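# Slide the tape roll onto the rod

## Task

Get the roll of tape threaded over the rod so it stays there without any help from the robot. At the end, anything the robot is in contact with must not drop by more than about a fingernail's width once let go, no motor of either hand may still show moving in hand_stopped_by, and nothing may be knocked or placed off the table.

## Robot and tools

Robot: a humanoid upper body on a stand past the table's -x edge (table edge at x = 0.18 m), facing about +x. It has left_arm (on the +y side, carrying a left hand) and right_arm (on the -y side, carrying a right hand). Each hand has five fingers driven by six motors. The body may be slightly turned or tilted.

Scene frame: origin on the table top roughly under the pelvis, z = 0 at the table surface, +z up, +x away from the robot. Shoulders sit about 0.28 m above the pelvis, 0.06 m toward +x and 0.10 m to either side; a hand point can reach at most 0.62 m from its shoulder. Reported positions can be a little off, more so at long reach.

Hand point: a point fixed to the palm, 0.05 m in front of it, where index pad meets thumb tip in a pinch. Its own axes: +z along the straight fingers (fingertips reach 0.06 to 0.07 m beyond it), +y out of the palm, +x across the palm away from the thumb on the right hand but toward the thumb on the left hand. A wrist bracket on the little-finger side sticks out 0.03 m past the point along +y and 0.11 m across the palm; it can collide.

Row layout (shared by both motion tools): one flat list of 28 numbers, each in [-1, 1], always for both arms. Order: left_arm/dx, dy, dz, rx, ry, rz, then left_gripper/little, ring, middle, index, thumb_bend, thumb_turn, force_limit, speed, then the same 14 for right_arm/ and right_gripper/. dx..rz are an offset, not a pose: they are measured in that hand point's own axes from its measured pose at the start of the action (for a call's first action, the last pose a result reported). Scale: 1.0 = 0.6 m for dx, dy, dz and 180 degrees for the rotation vector rx, ry, rz. Finger values are absolute targets: +1 straight/open, -1 curled shut; thumb_bend +1 straight, -1 fully bent; thumb_turn +1 beside the palm, -1 across the front of it. A pinch is roughly index -0.22, thumb_bend -0.75, thumb_turn -0.57. force_limit maps -1..+1 to about 0..10 N fingertip stopping load for closing motors (0..15 N for the two thumb motors); it never limits opening. speed maps -1..+1 from almost still to full (whole travel in 0.6 s). There is no 'no change' value: to keep a hand as it is, resend its last eight numbers; if none were sent yet, send hand_measured (six values) plus hand_force_limit and hand_speed.

execute_actions(actions): a list of actions; each action is a table of up to 15 rows, one row per 1/30 s step, the last row held for any remaining of the 15 steps. Every row is an offset from the same start pose of that action, not from the previous row. An empty list just returns state and images. Each step the commanded pose is clipped to within 70 mm and 16 degrees of the measured one, so big offsets need several actions; the arm only continues to its last clipped pose. Position wins over orientation when both cannot be met.

move(target, speed, blocking): target is one 28-number row, offsets taken from the last result that showed a pose; each hand point travels a straight line to it, all arms ending together, lasting 0.5 to 10 s. speed is in m/s, 0.002 to 0.5 (default 0.25), turning capped at twice that in rad/s. Paths ignore obstacles and the other arm. Hand numbers in the row are sent at the start. Faster moves and targets set deeper past a contact hit and press harder. blocking=false returns after 0.5 s; then use wait(0) to check, or stop to brake; other motion calls are refused until it ends. The result adds a move: line with the ending (done, off_target, moving, held, fault) and limits (paced = pose clipped; held = steps blocked, after which the arm may suddenly speed up), and each hand point's distance to its target.

wait(seconds): 0 to 10 s, arms hold their last command. stop(): brakes a running move. zoom_image(camera, region): camera is cam_high (896x504), cam_left_wrist or cam_right_wrist (616x616); region [x0, y0, x1, y1] in pixels from the top-left, at most 504x504. show_instructions(): shows the reference pages. finished_scene(scene): ends scene 1 or 2 permanently and reports success.

Result lines: per arm, end_effector_position (m) and end_effector_quat_wxyz in the scene frame; Hand target = pose the controller is driving toward; pose unreachable = clearance check altered that arm's command. Per hand, six-value lists in motor order: hand_measured (position on target scale), hand_stopped_by (moving, target, force, stalled, fault), hand_load_n (N at fingertip, positive pushes open), plus hand_force_limit and hand_speed.

Gripping: a motor only starts when its target changes by 0.01 or more, then runs until it arrives or its closing load hits force_limit, then locks (holds at least 15 N). If blocked it shows moving, then stalled. Close at speed -0.9 or slower for a gentle grip. With the thumb turned fully across the palm (turn it before reaching), the hand wraps objects 0.035 to 0.08 m across, centred on the wrist side of the point. A lost grip shows only as loads near 0. To loosen, send targets more open than hand_measured.

Cautions: joint limits of 23.7 N m (4.75 N m at wrist pitch and yaw) trigger a 10 s stop of that arm if contact exceeds them. Keep the arms from hitting or pressing each other. Held loads heat motors; MOTOR HOT appears at 90 °C and at 120 °C the arm goes limp (OVER-TEMPERATURE FAULT). Loose objects may get nudged occasionally. Avoid drops, slams and hard pushes; before finishing, release the roll so it rests on the rod by itself and make sure no hand motor still reads moving.

Each tool is called after "Emit:" as a command line: name --argument value for each argument, lists and objects as JSON in quotes; but a table of rows of numbers goes row by row, as --pt "numbers of a row", without its own name.

## Session

Emit:
execute_actions --actions '[]'

Scene clock: 0.00 s.
left_arm: end_effector_position=(+0.1139, +0.1600, +0.5019) hand_measured=(+1.000, +1.000, +1.000, +1.000, +1.000, +1.000) hand_load_n=(+0.0, +0.0, +0.0, +0.0, +0.0, +0.0) hand_stopped_by=(target, target, target, target, target, target) hand_force_limit=0.00 hand_speed=-0.80 end_effector_quat_wxyz=(+0.022, +0.019, -0.134, +0.991) | right_arm: end_effector_position=(+0.1914, -0.0654, +0.4545) hand_measured=(+1.000, +1.000, +1.000, +1.000, +1.000, +1.000) hand_load_n=(+0.0, +0.0, +0.0, +0.0, +0.0, +0.0) hand_stopped_by=(target, target, target, target, target, target) hand_force_limit=0.00 hand_speed=-0.80 end_effector_quat_wxyz=(+0.959, -0.247, +0.127, +0.052)
Joint positions: left_arm=[-0.188  0.555  0.208 -0.511 -0.674 -0.992 -0.334] | right_arm=[ 0.055 -0.464 -0.302 -0.474  0.435 -0.978  0.362]
Joint velocities: left_arm=[-0.015 -0.009  0.006  0.006  0.     0.     0.   ] | right_arm=[-0.017  0.     0.    -0.005  0.009  0.     0.   ]
Hand target (left_arm): +0.114, +0.160, +0.502; +0.022, +0.019, -0.134, +0.991
Hand target (right_arm): +0.191, -0.065, +0.455; +0.959, -0.247, +0.127, +0.052

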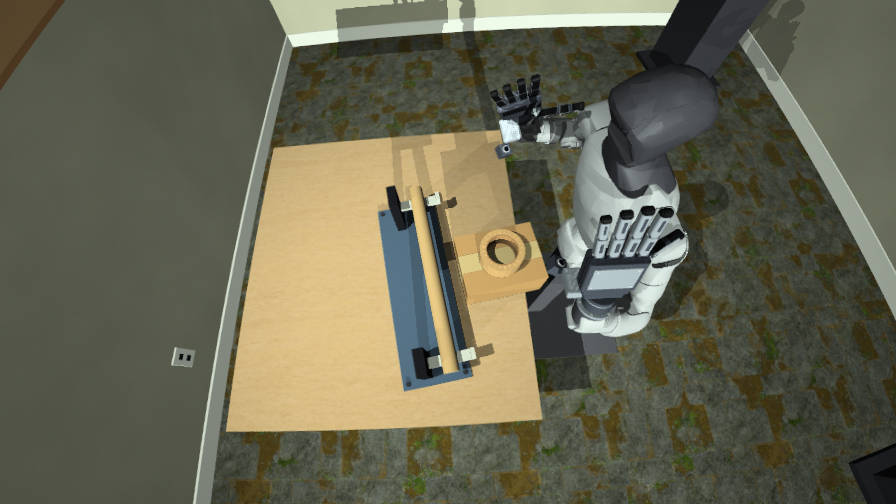

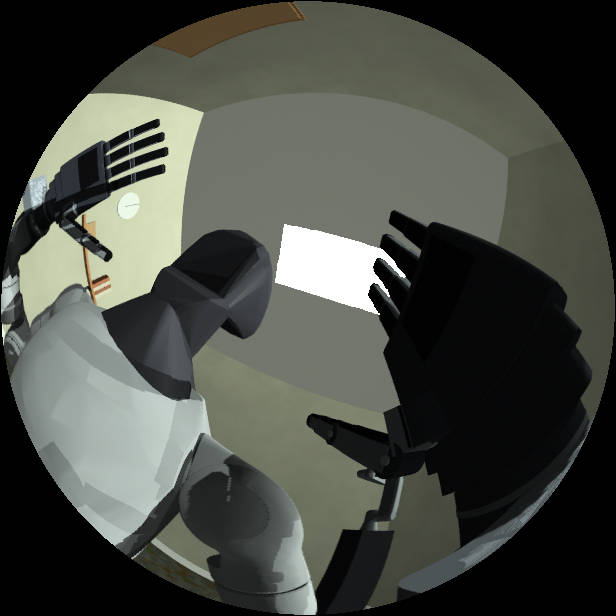

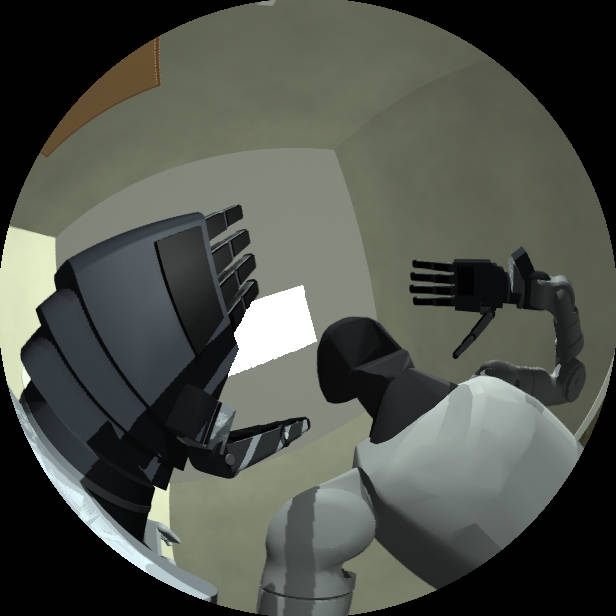

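Emit:
move --target '[-0.49,0.027,-0.42,0.313,0.345,0.473,0.6,0.6,0.6,0.8,0.9,-1,1,0,0.29,0,-0.21,-0.258,0.263,-0.249,-1,-1,-1,0.2,0.2,-0.57,0.8,0]'

Scene clock: 29.40 s.
left_arm: end_effector_position=(+0.3949, +0.2127, +0.2457) hand_measured=(+0.600, +0.600, +0.600, +0.800, +0.900, -1.000) hand_load_n=(+0.0, +0.0, +0.0, +0.0, +0.0, +0.0) hand_stopped_by=(target, target, target, target, target, target) hand_force_limit=1.00 hand_speed=0.00 end_effector_quat_wxyz=(+0.720, -0.221, +0.137, -0.643) | right_arm: end_effector_position=(+0.3279, -0.1168, +0.2951) hand_measured=(-1.000, -1.000, -1.000, +0.200, +0.200, -0.570) hand_load_n=(+0.0, +0.0, +0.0, +0.0, +0.0, +0.0) hand_stopped_by=(target, target, target, target, target, target) hand_force_limit=0.80 hand_speed=0.00 end_effector_quat_wxyz=(+0.607, -0.624, +0.361, -0.335)
Joint positions: left_arm=[-0.62   0.112  0.219  1.02   1.553 -0.128  1.643] | right_arm=[ 0.255 -0.752 -0.697 -0.627 -0.315 -0.347  0.545]
Joint velocities: left_arm=[-0.003  0.078  0.014 -0.048  0.209  0.14   0.   ] | right_arm=[-0.015  0.005  0.008 -0.002 -0.009  0.     0.   ]
Hand target (left_arm): +0.394, +0.213, +0.246; +0.725, -0.211, +0.146, -0.639
Hand target (right_arm): +0.328, -0.116, +0.294; +0.605, -0.626, +0.360, -0.336
Off the commanded pose (left_arm): 0.013 m, 105 deg; orientation clipped at the last step of the last action.
Off the commanded pose (right_arm): 0.008 m, 3 deg.
joint sent to its limit (left arm) — the command would take joint 7 (wrist yaw) past its upper limit, so that joint was sent only as far as its limit.
move: moving (left_arm; no rest 5 s after the path's end), off_target (right_arm); limits=paced

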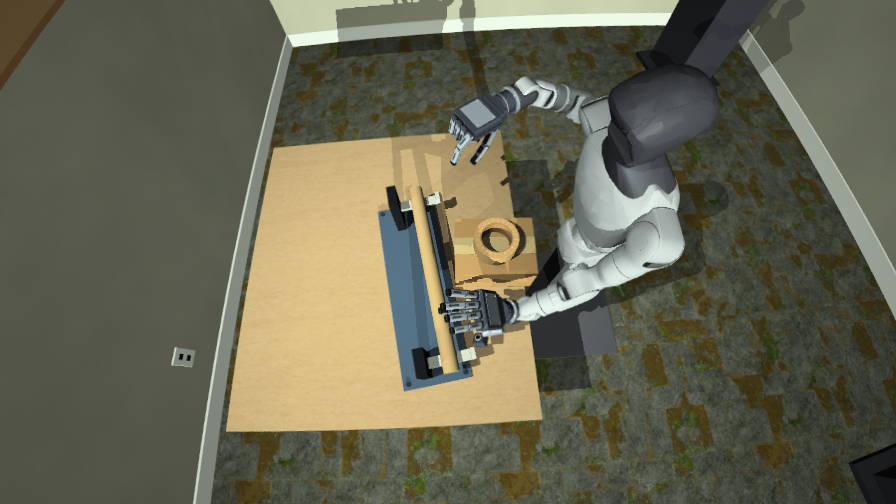

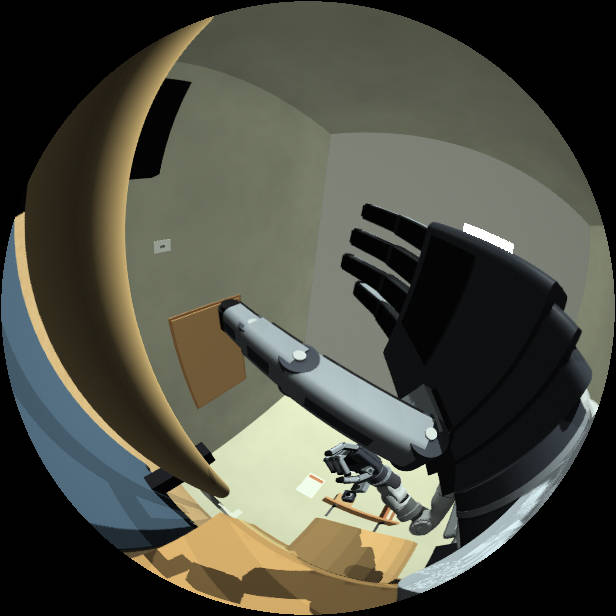

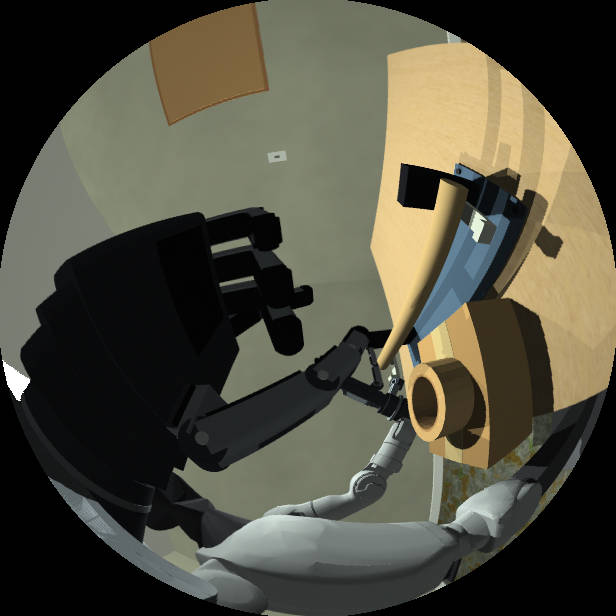

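Emit:
move --target '[0,-0.038,0.035,-0.333,0,0.034,0.6,0.6,0.6,0.8,0.9,-1,1,0,-0.247,0.09,-0.038,0,0,0,-1,-1,-1,0.2,0.2,-0.57,0.8,0]' --speed 0.2

Scene clock: 55.13 s.
left_arm: end_effector_position=(+0.3922, +0.2099, +0.2779) hand_measured=(+0.600, +0.600, +0.600, +0.800, +0.900, -1.000) hand_load_n=(+0.0, +0.0, +0.0, +0.0, +0.0, +0.0) hand_stopped_by=(target, target, target, target, target, target) hand_force_limit=1.00 hand_speed=0.00 end_effector_quat_wxyz=(+0.534, -0.542, +0.453, -0.465) | right_arm: end_effector_position=(+0.2366, -0.0041, +0.2452) hand_measured=(-1.000, -1.000, -1.000, +0.200, +0.200, -0.570) hand_load_n=(+0.0, +0.0, +0.0, +0.0, +0.0, +0.0) hand_stopped_by=(target, target, target, target, target, target) hand_force_limit=0.80 hand_speed=0.00 end_effector_quat_wxyz=(+0.626, -0.640, +0.334, -0.295)
Joint positions: left_arm=[-0.44   0.081  0.229 -0.605  1.474 -0.067 -0.85 ] | right_arm=[ 0.497  0.029 -0.319 -1.058 -0.862 -0.669  0.634]
Joint velocities: left_arm=[-0.003 -0.002 -0.021 -0.009  0.011  0.    -0.003] | right_arm=[-0.008 -0.012 -0.014  0.     0.002  0.     0.   ]
Hand target (left_arm): +0.392, +0.210, +0.278; +0.534, -0.543, +0.452, -0.466
Hand target (right_arm): +0.236, -0.004, +0.244; +0.624, -0.642, +0.333, -0.296
Off the commanded pose (left_arm): 0.008 m, 2 deg.
Off the commanded pose (right_arm): 0.007 m, 6 deg.
joint sent to its limit (right arm) — the command would take joint 1 (shoulder pitch) past its upper limit, joint 2 (shoulder roll) past its upper limit and joint 4 (elbow) past its lower limit, so those joints were sent only as far as their limits.
move: off_target (left_arm, right_arm)

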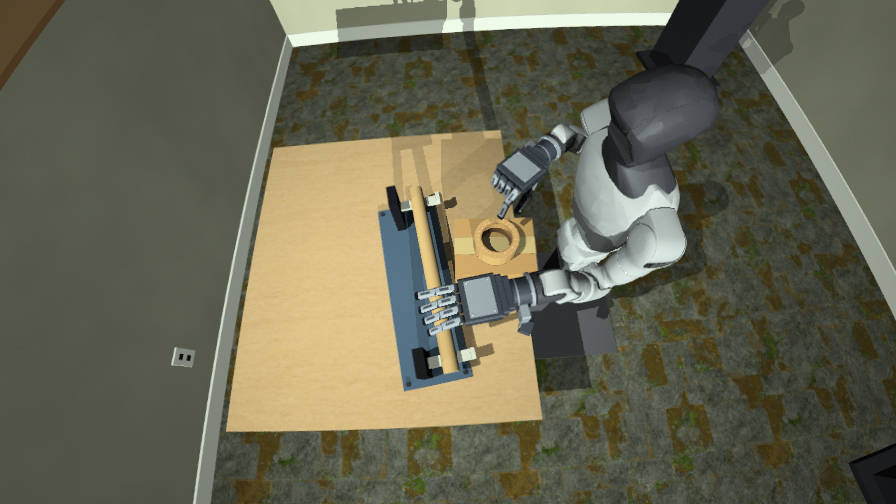

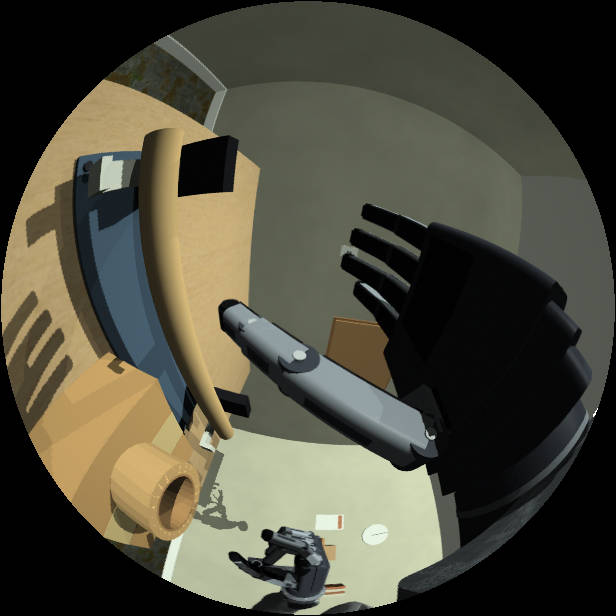

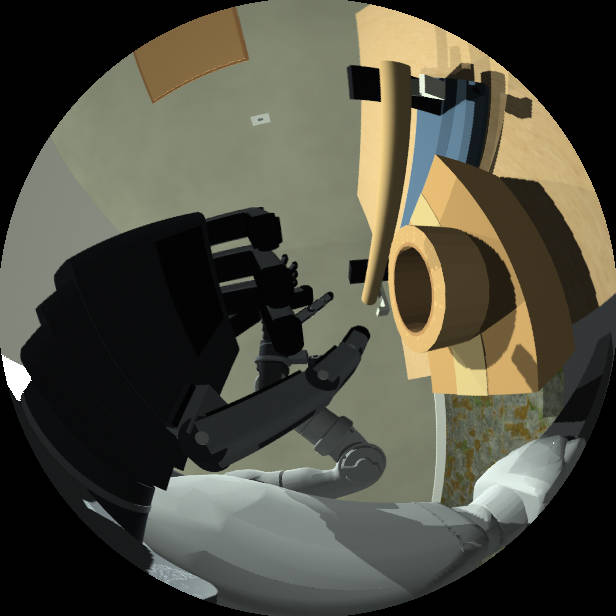

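Emit:
move --target '[-0.07,0,0,0,0,0,0.6,0.6,0.6,0.8,0.9,-1,1,0,0.03,0.03,0.045,0,-0.13,0,-1,-1,-1,0.2,0.2,-0.57,0.8,0]' --speed 0.15

Emit:
zoom_image --camera "cam_high" --region '[420,140,600,300]'

Scene clock: 62.40 s.
left_arm: end_effector_position=(+0.3866, +0.2508, +0.2810) hand_measured=(+0.600, +0.600, +0.600, +0.800, +0.900, -1.000) hand_load_n=(+0.0, +0.0, +0.0, +0.0, +0.0, +0.0) hand_stopped_by=(target, target, target, target, target, target) hand_force_limit=1.00 hand_speed=0.00 end_effector_quat_wxyz=(+0.537, -0.539, +0.452, -0.465) | right_arm: end_effector_position=(+0.2663, -0.0008, +0.2269) hand_measured=(-1.000, -1.000, -1.000, +0.200, +0.200, -0.570) hand_load_n=(+0.0, +0.0, +0.0, +0.0, +0.0, +0.0) hand_stopped_by=(target, target, target, target, target, target) hand_force_limit=0.80 hand_speed=0.00 end_effector_quat_wxyz=(+0.686, -0.683, +0.195, -0.159)
Joint positions: left_arm=[-0.432  0.234  0.394 -0.537  1.264 -0.132 -0.827] | right_arm=[ 0.027 -0.458 -0.31  -0.4   -0.544 -0.908  0.551]
Joint velocities: left_arm=[-0.006  0.014  0.017  0.     0.    -0.001  0.   ] | right_arm=[ 0.009 -0.002 -0.003 -0.009 -0.009 -0.005  0.   ]
Hand target (left_arm): +0.386, +0.251, +0.280; +0.536, -0.539, +0.452, -0.466
Hand target (right_arm): +0.266, +0.000, +0.228; +0.688, -0.682, +0.193, -0.157
Off the commanded pose (left_arm): 0.004 m, 0 deg.
Off the commanded pose (right_arm): 0.003 m, 1 deg.
move: off_target (left_arm)

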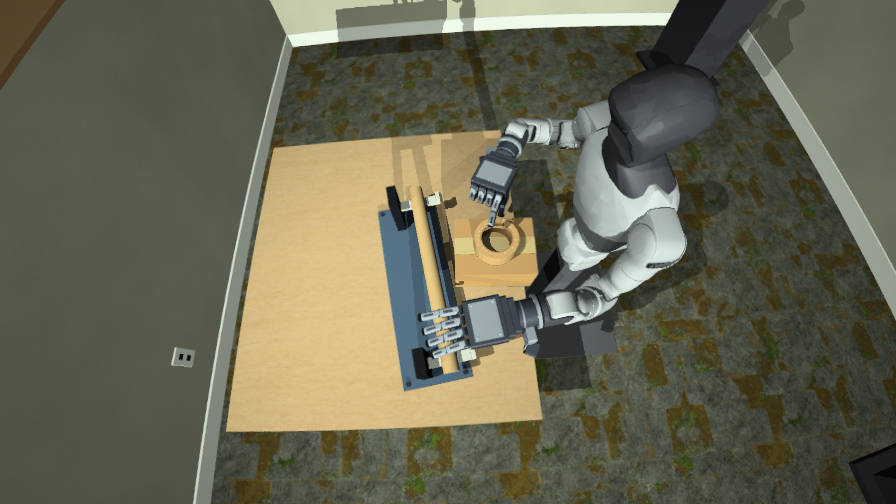

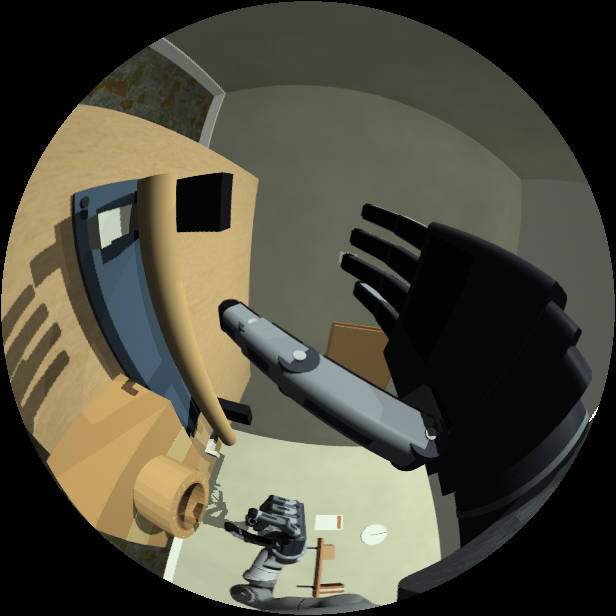

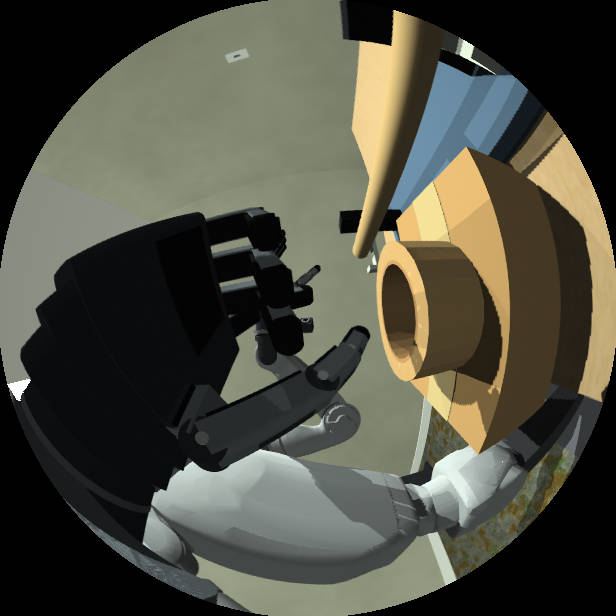

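Region (420, 140, 600, 300) of cam_high's 896x504 image, scaled by 2.800, with more detail than that image has.

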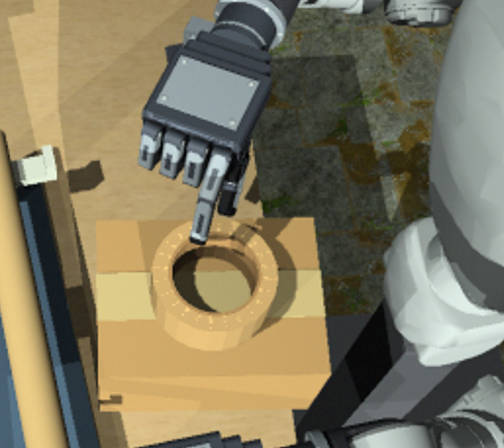

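Emit:
move --target '[0,0,0,0,0,0,0.6,0.6,0.6,0.8,0.9,-1,1,0,-0.005,0.045,-0.012,0,0,0,-1,-1,-1,0.2,0.2,-0.57,0.8,0]' --speed 0.05

Emit:
zoom_image --camera "cam_high" --region '[420,140,600,300]'

Scene clock: 69.20 s.
left_arm: end_effector_position=(+0.3866, +0.2508, +0.2810) hand_measured=(+0.600, +0.600, +0.600, +0.800, +0.900, -1.000) hand_load_n=(+0.0, +0.0, +0.0, +0.0, +0.0, +0.0) hand_stopped_by=(target, target, target, target, target, target) hand_force_limit=1.00 hand_speed=0.00 end_effector_quat_wxyz=(+0.537, -0.539, +0.452, -0.465) | right_arm: end_effector_position=(+0.2588, -0.0047, +0.2013) hand_measured=(-1.000, -1.000, -1.000, +0.200, +0.200, -0.570) hand_load_n=(+0.0, +0.0, +0.0, +0.0, +0.0, +0.0) hand_stopped_by=(target, target, target, target, target, target) hand_force_limit=0.80 hand_speed=0.00 end_effector_quat_wxyz=(+0.686, -0.682, +0.195, -0.159)
Joint positions: left_arm=[-0.432  0.234  0.394 -0.537  1.264 -0.132 -0.827] | right_arm=[ 0.072 -0.4   -0.33  -0.302 -0.68  -1.052  0.428]
Joint velocities: left_arm=[-0.006 -0.008  0.009 -0.003  0.012  0.     0.   ] | right_arm=[ 0.    -0.003 -0.009  0.005 -0.011  0.    -0.007]
Hand target (left_arm): +0.387, +0.251, +0.281; +0.537, -0.539, +0.452, -0.465
Hand target (right_arm): +0.259, -0.005, +0.200; +0.685, -0.683, +0.196, -0.160
Off the commanded pose (left_arm): 0.000 m, 0 deg.
Off the commanded pose (right_arm): 0.001 m, 0 deg.
move: done

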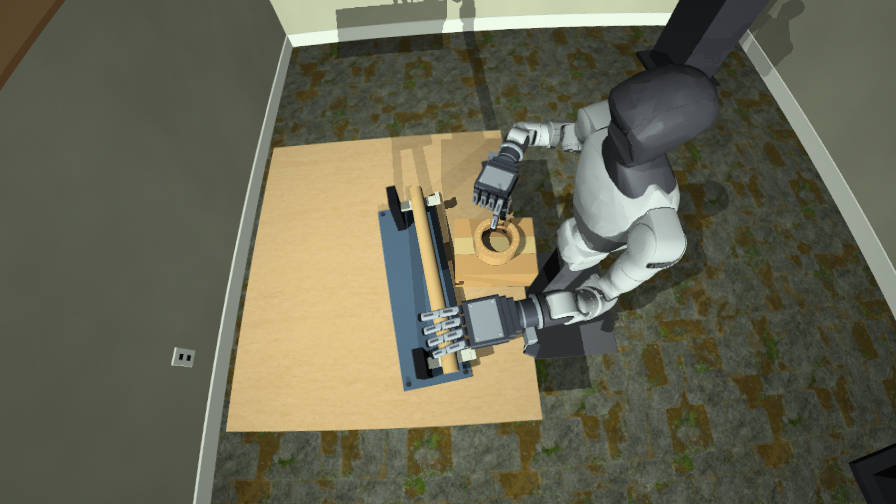

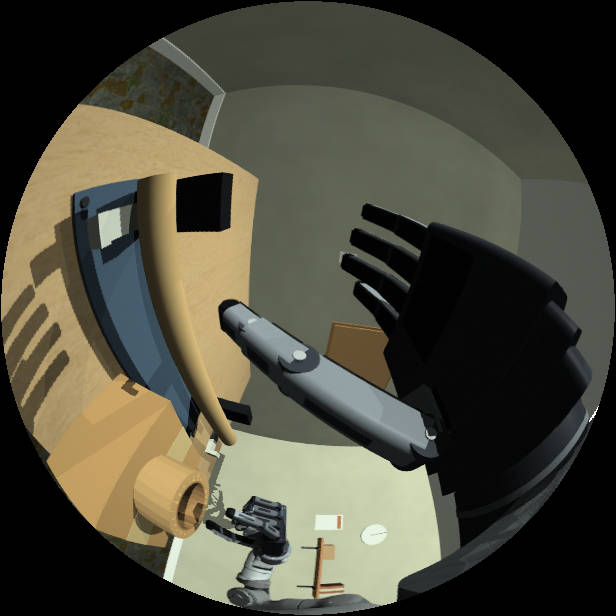

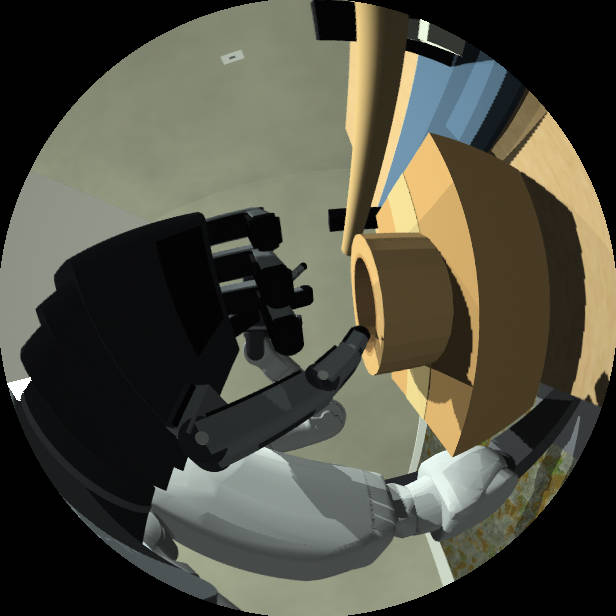

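Region (420, 140, 600, 300) of cam_high's 896x504 image, scaled by 2.800, with more detail than that image has.

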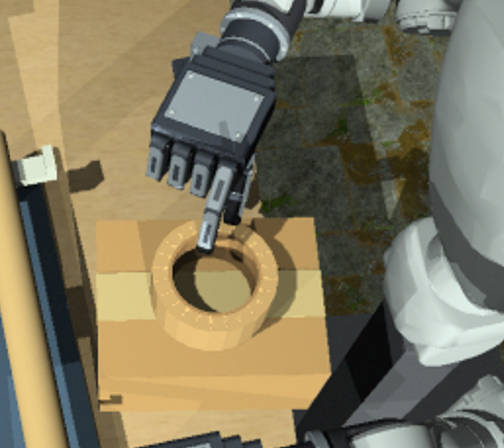

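Emit:
move --target '[0,0,0,0,0,0,0.6,0.6,0.6,0.8,0.9,-1,1,0,0,0.04,0.005,0,0,0,-1,-1,-1,0.3,0.7,-0.57,0.8,0]' --speed 0.03

Emit:
zoom_image --camera "cam_high" --region '[420,140,600,300]'

Scene clock: 74.73 s.
left_arm: end_effector_position=(+0.3866, +0.2508, +0.2810) hand_measured=(+0.600, +0.600, +0.600, +0.800, +0.900, -1.000) hand_load_n=(+0.0, +0.0, +0.0, +0.0, +0.0, +0.0) hand_stopped_by=(target, target, target, target, target, target) hand_force_limit=1.00 hand_speed=0.00 end_effector_quat_wxyz=(+0.537, -0.539, +0.452, -0.465) | right_arm: end_effector_position=(+0.2632, +0.0005, +0.2066) hand_measured=(-1.000, -1.000, -1.000, +0.300, +0.692, -0.570) hand_load_n=(+0.0, +0.0, +0.0, +0.0, -4.0, +2.0) hand_stopped_by=(target, target, target, target, target, target) hand_force_limit=0.80 hand_speed=0.00 end_effector_quat_wxyz=(+0.721, -0.647, +0.183, -0.170)
Joint positions: left_arm=[-0.432  0.234  0.394 -0.537  1.264 -0.132 -0.827] | right_arm=[ 0.056 -0.358 -0.342 -0.229 -0.791 -1.129  0.246]
Joint velocities: left_arm=[ 0.012 -0.011  0.006  0.009 -0.006  0.     0.   ] | right_arm=[-0.011  0.011  0.014 -0.009 -0.009  0.    -0.043]
Hand target (left_arm): +0.387, +0.251, +0.281; +0.537, -0.539, +0.452, -0.465
Hand target (right_arm): +0.258, -0.003, +0.179; +0.686, -0.682, +0.197, -0.157
Off the commanded pose (left_arm): 0.000 m, 0 deg.
Off the commanded pose (right_arm): 0.030 m, 6 deg.
move: off_target (right_arm)

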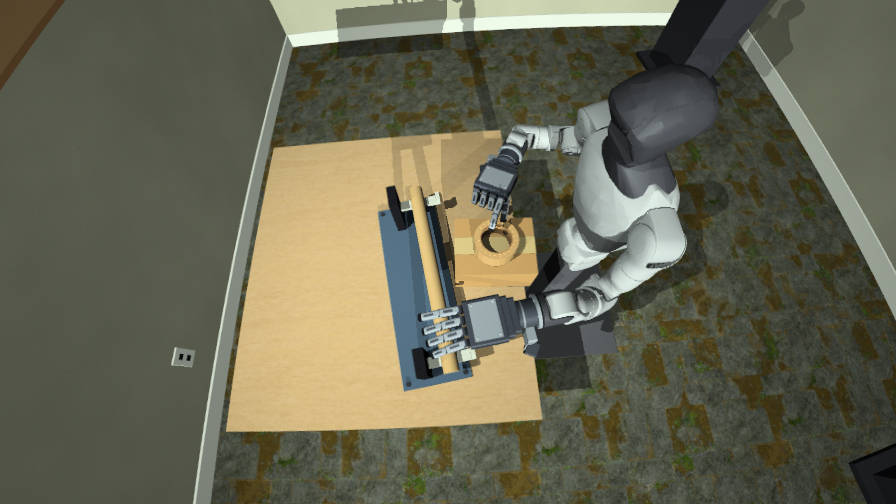

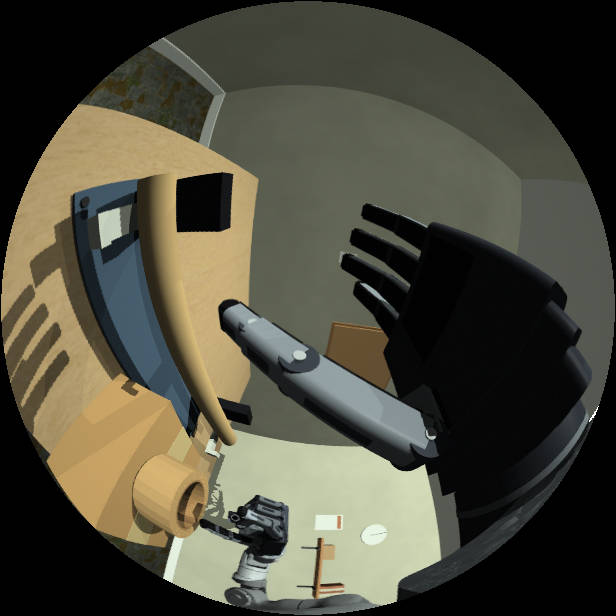

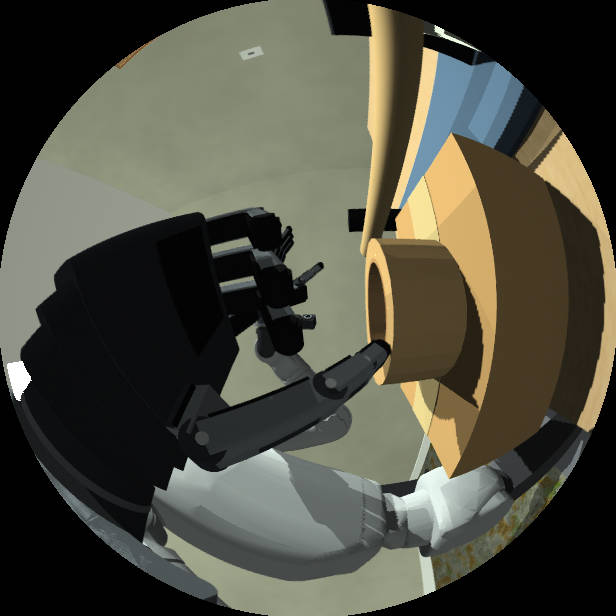

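Region (420, 140, 600, 300) of cam_high's 896x504 image, scaled by 2.800, with more detail than that image has.

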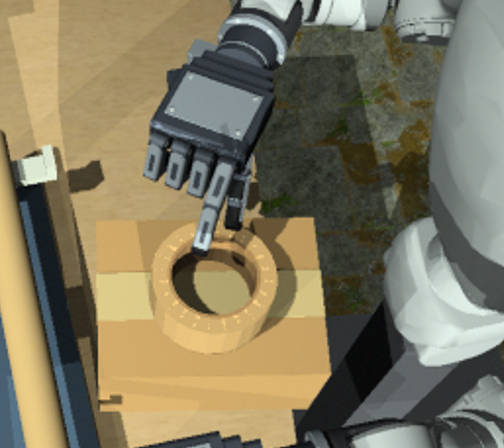

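Emit:
move --target '[0,0,0,0,0,0,0.6,0.6,0.6,0.8,0.9,-1,1,0,0,-0.005,-0.022,-0.05,0,0,-1,-1,-1,0.3,0.8,-0.57,0.8,0]' --speed 0.05

Emit:
move --target '[0,0,0,0,0,0,0.6,0.6,0.6,0.8,0.9,-1,1,0,0,0.03,0,0,0,0,-1,-1,-1,0.3,0.8,-0.57,0.8,0]' --speed 0.03

Emit:
zoom_image --camera "cam_high" --region '[420,140,600,300]'

Scene clock: 82.63 s.
left_arm: end_effector_position=(+0.3866, +0.2508, +0.2810) hand_measured=(+0.600, +0.600, +0.600, +0.800, +0.900, -1.000) hand_load_n=(+0.0, +0.0, +0.0, +0.0, +0.0, +0.0) hand_stopped_by=(target, target, target, target, target, target) hand_force_limit=1.00 hand_speed=0.00 end_effector_quat_wxyz=(+0.537, -0.539, +0.452, -0.465) | right_arm: end_effector_position=(+0.2573, -0.0116, +0.2083) hand_measured=(-1.000, -1.000, -1.000, +0.300, +0.800, -0.570) hand_load_n=(+0.0, +0.0, +0.0, +0.0, +0.0, +0.0) hand_stopped_by=(target, target, target, target, target, target) hand_force_limit=0.80 hand_speed=0.00 end_effector_quat_wxyz=(+0.668, -0.702, +0.193, -0.157)
Joint positions: left_arm=[-0.432  0.234  0.394 -0.537  1.264 -0.132 -0.827] | right_arm=[ 0.086 -0.495 -0.319 -0.37  -0.592 -0.968  0.491]
Joint velocities: left_arm=[ 0.    -0.002 -0.003 -0.005 -0.003  0.     0.   ] | right_arm=[ 0.003 -0.002  0.002 -0.011 -0.005  0.     0.011]
Hand target (left_arm): +0.387, +0.251, +0.281; +0.537, -0.539, +0.452, -0.465
Hand target (right_arm): +0.256, -0.011, +0.208; +0.668, -0.702, +0.194, -0.155
Off the commanded pose (left_arm): 0.000 m, 0 deg.
Off the commanded pose (right_arm): 0.001 m, 0 deg.
move: done

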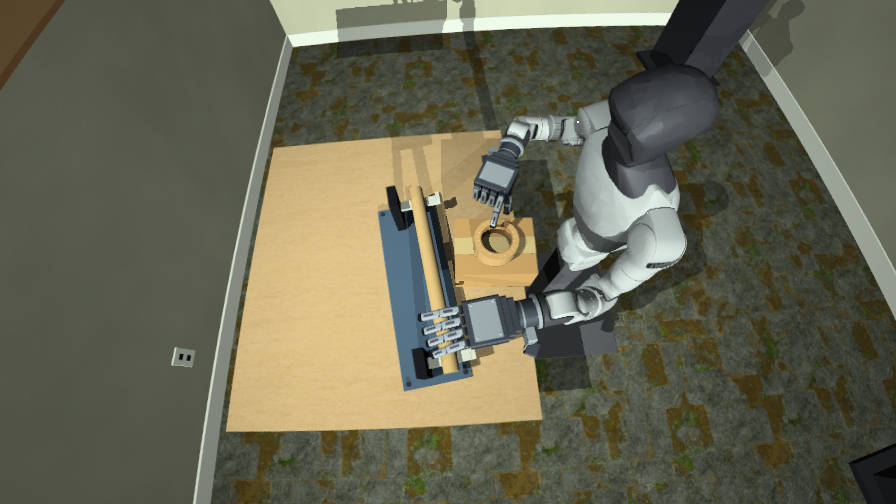

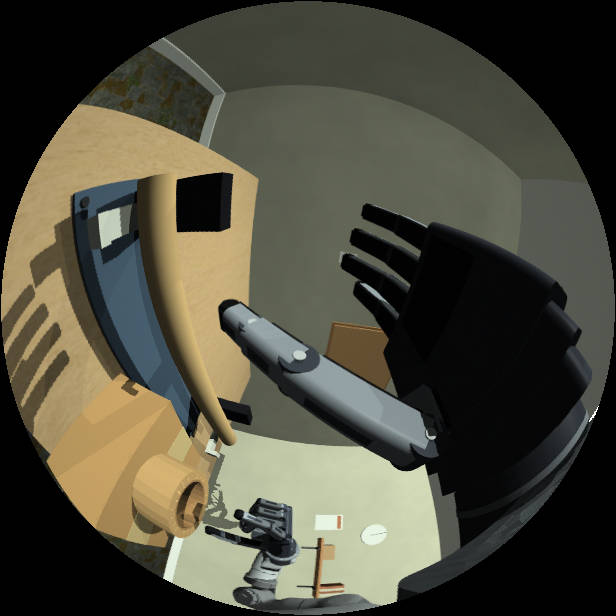

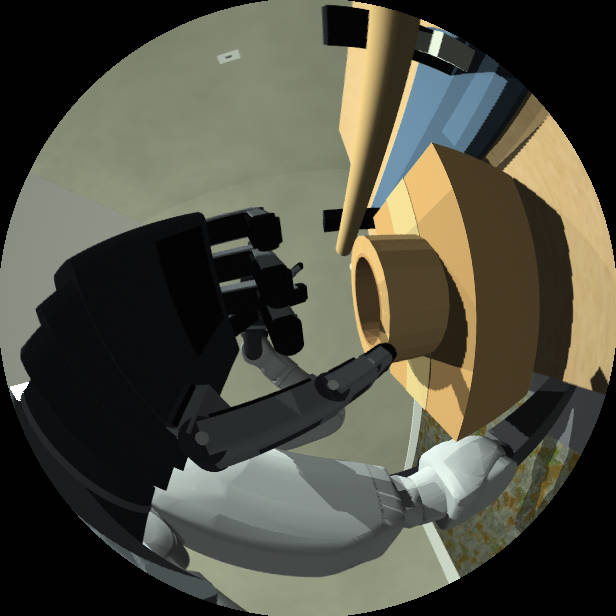

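Scene clock: 83.50 s.
left_arm: end_effector_position=(+0.3866, +0.2508, +0.2810) hand_measured=(+0.600, +0.600, +0.600, +0.800, +0.900, -1.000) hand_load_n=(+0.0, +0.0, +0.0, +0.0, +0.0, +0.0) hand_stopped_by=(target, target, target, target, target, target) hand_force_limit=1.00 hand_speed=0.00 end_effector_quat_wxyz=(+0.537, -0.539, +0.452, -0.465) | right_arm: end_effector_position=(+0.2562, -0.0115, +0.1915) hand_measured=(-1.000, -1.000, -1.000, +0.300, +0.800, -0.570) hand_load_n=(+0.0, +0.0, +0.0, +0.0, +0.0, +0.0) hand_stopped_by=(target, target, target, target, target, target) hand_force_limit=0.80 hand_speed=0.00 end_effector_quat_wxyz=(+0.669, -0.701, +0.193, -0.156)
Joint positions: left_arm=[-0.432  0.234  0.394 -0.537  1.264 -0.132 -0.827] | right_arm=[ 0.087 -0.45  -0.32  -0.295 -0.695 -1.049  0.412]
Joint velocities: left_arm=[ 0.002  0.005  0.002 -0.005 -0.003  0.     0.   ] | right_arm=[ 0.     0.018  0.017  0.003 -0.002  0.    -0.008]
Hand target (left_arm): +0.387, +0.251, +0.281; +0.537, -0.539, +0.452, -0.465
Hand target (right_arm): +0.256, -0.012, +0.190; +0.668, -0.701, +0.194, -0.157
Off the commanded pose (left_arm): 0.000 m, 0 deg.
Off the commanded pose (right_arm): 0.001 m, 0 deg.
move: done

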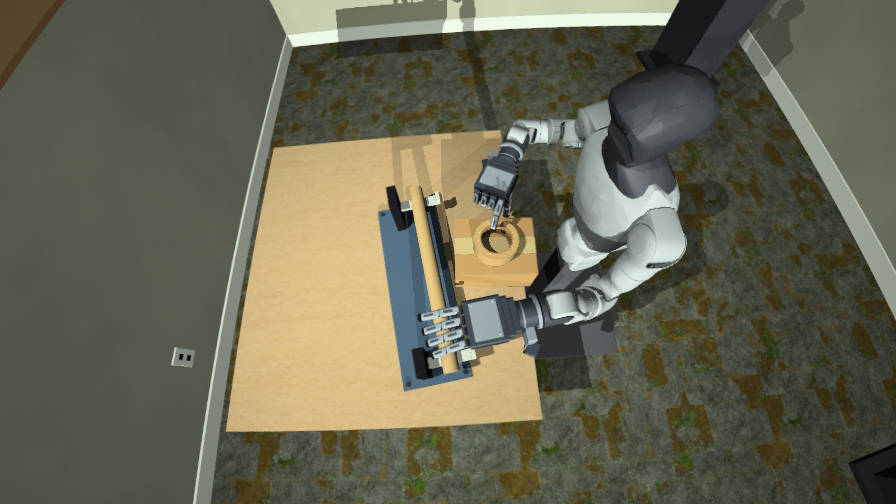

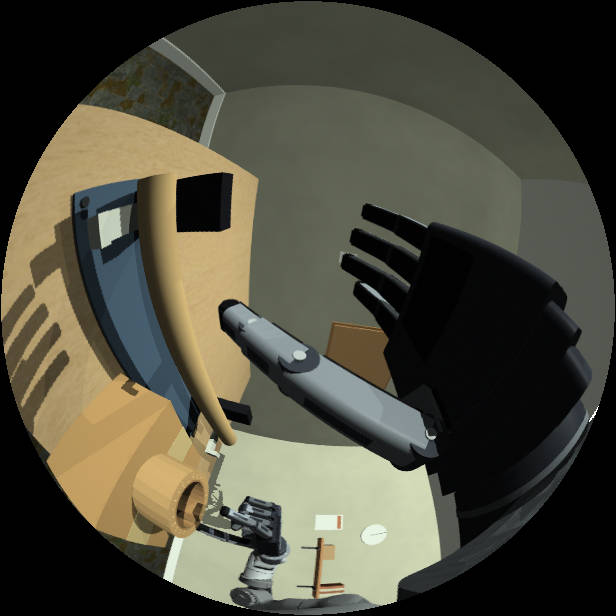

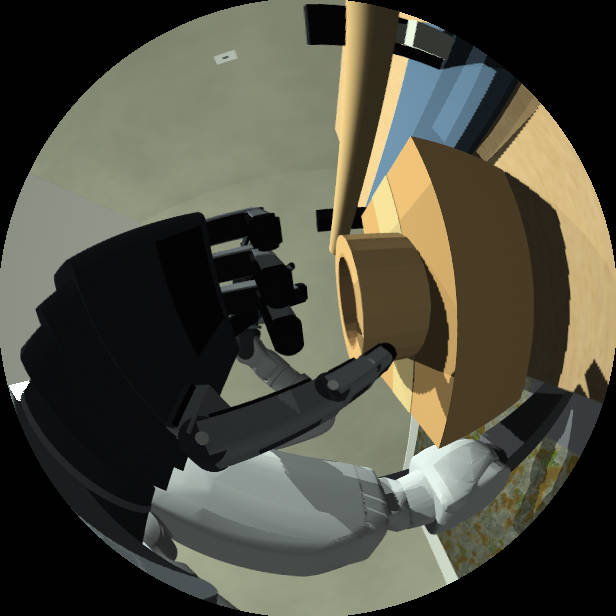

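Region (420, 140, 600, 300) of cam_high's 896x504 image, scaled by 2.800, with more detail than that image has.

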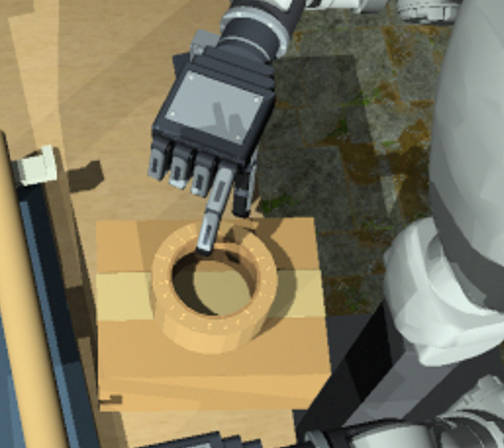

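Emit:
move --target '[0,0,0,0,0,0,0.6,0.6,0.6,0.8,0.9,-1,1,0,0,0.045,0.02,0,0,0,-1,-1,-1,0.25,0.5,-0.57,0.8,-0.5]' --speed 0.03

Emit:
zoom_image --camera "cam_high" --region '[420,140,600,300]'

Scene clock: 88.47 s.
left_arm: end_effector_position=(+0.3866, +0.2508, +0.2810) hand_measured=(+0.600, +0.600, +0.600, +0.800, +0.900, -1.000) hand_load_n=(+0.0, +0.0, +0.0, +0.0, +0.0, +0.0) hand_stopped_by=(target, target, target, target, target, target) hand_force_limit=1.00 hand_speed=0.00 end_effector_quat_wxyz=(+0.537, -0.539, +0.452, -0.465) | right_arm: end_effector_position=(+0.2606, -0.0030, +0.1643) hand_measured=(-1.000, -1.000, -1.000, +0.250, +0.500, -0.570) hand_load_n=(+0.0, +0.0, +0.0, +0.0, +0.5, +0.0) hand_stopped_by=(target, target, target, target, target, target) hand_force_limit=0.80 hand_speed=-0.50 end_effector_quat_wxyz=(+0.668, -0.701, +0.196, -0.157)
Joint positions: left_arm=[-0.432  0.234  0.394 -0.537  1.264 -0.132 -0.827] | right_arm=[ 0.05  -0.358 -0.311 -0.184 -0.906 -1.13   0.284]
Joint velocities: left_arm=[-0.005  0.008 -0.005  0.006 -0.012  0.     0.   ] | right_arm=[ 0.011  0.015 -0.018  0.006  0.002 -0.001 -0.004]
Hand target (left_arm): +0.387, +0.251, +0.281; +0.537, -0.539, +0.452, -0.465
Hand target (right_arm): +0.260, -0.002, +0.164; +0.669, -0.700, +0.195, -0.155
Off the commanded pose (left_arm): 0.000 m, 0 deg.
Off the commanded pose (right_arm): 0.001 m, 0 deg.
move: done

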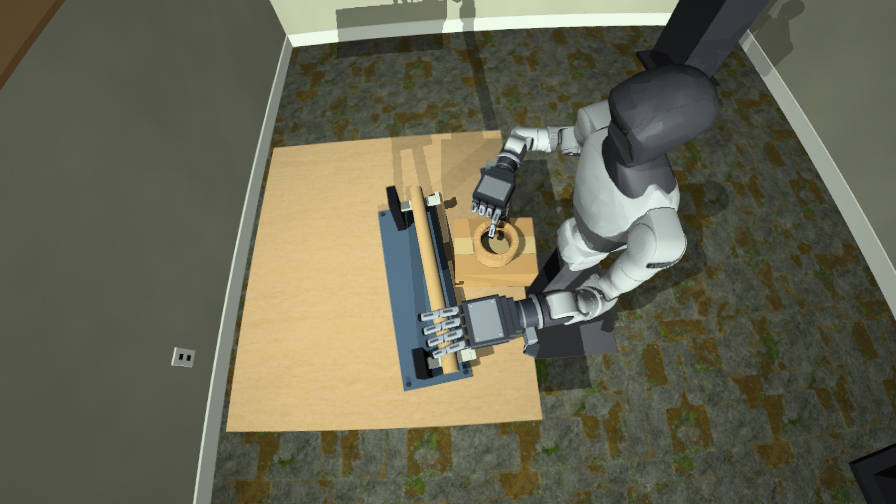

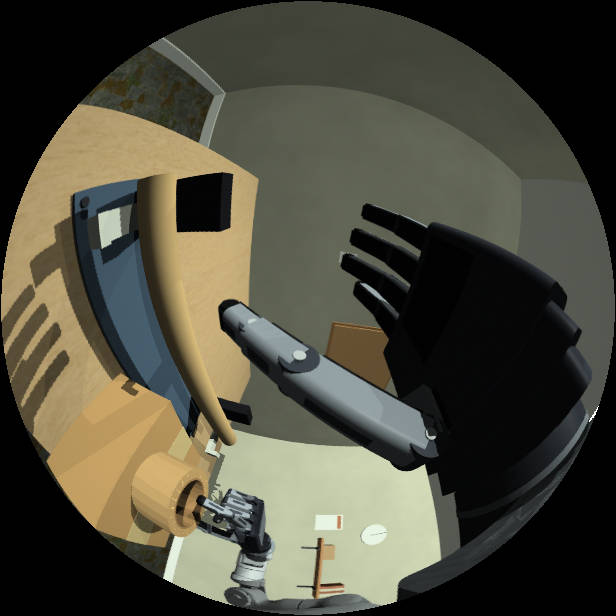

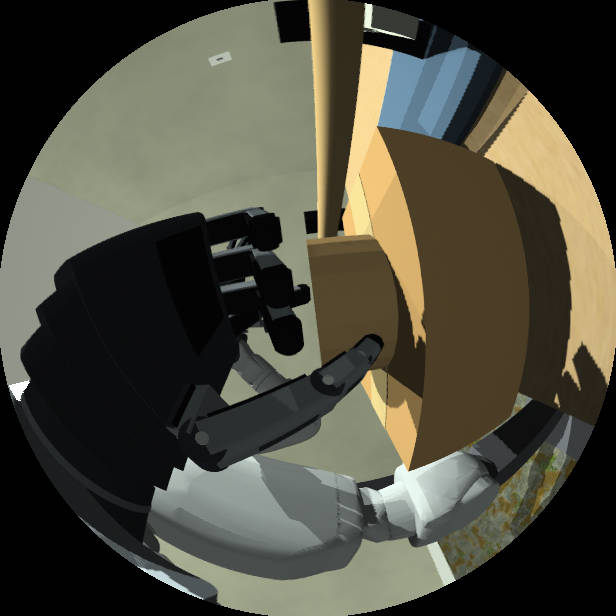

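Region (420, 140, 600, 300) of cam_high's 896x504 image, scaled by 2.800, with more detail than that image has.

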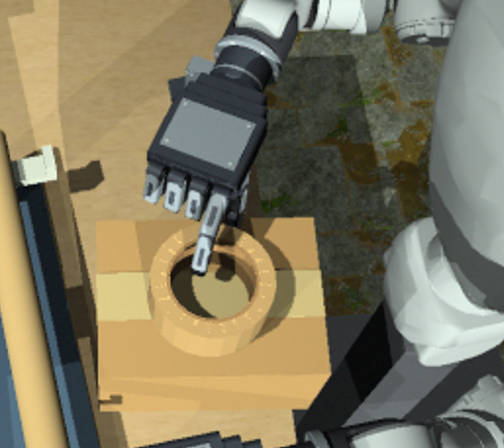

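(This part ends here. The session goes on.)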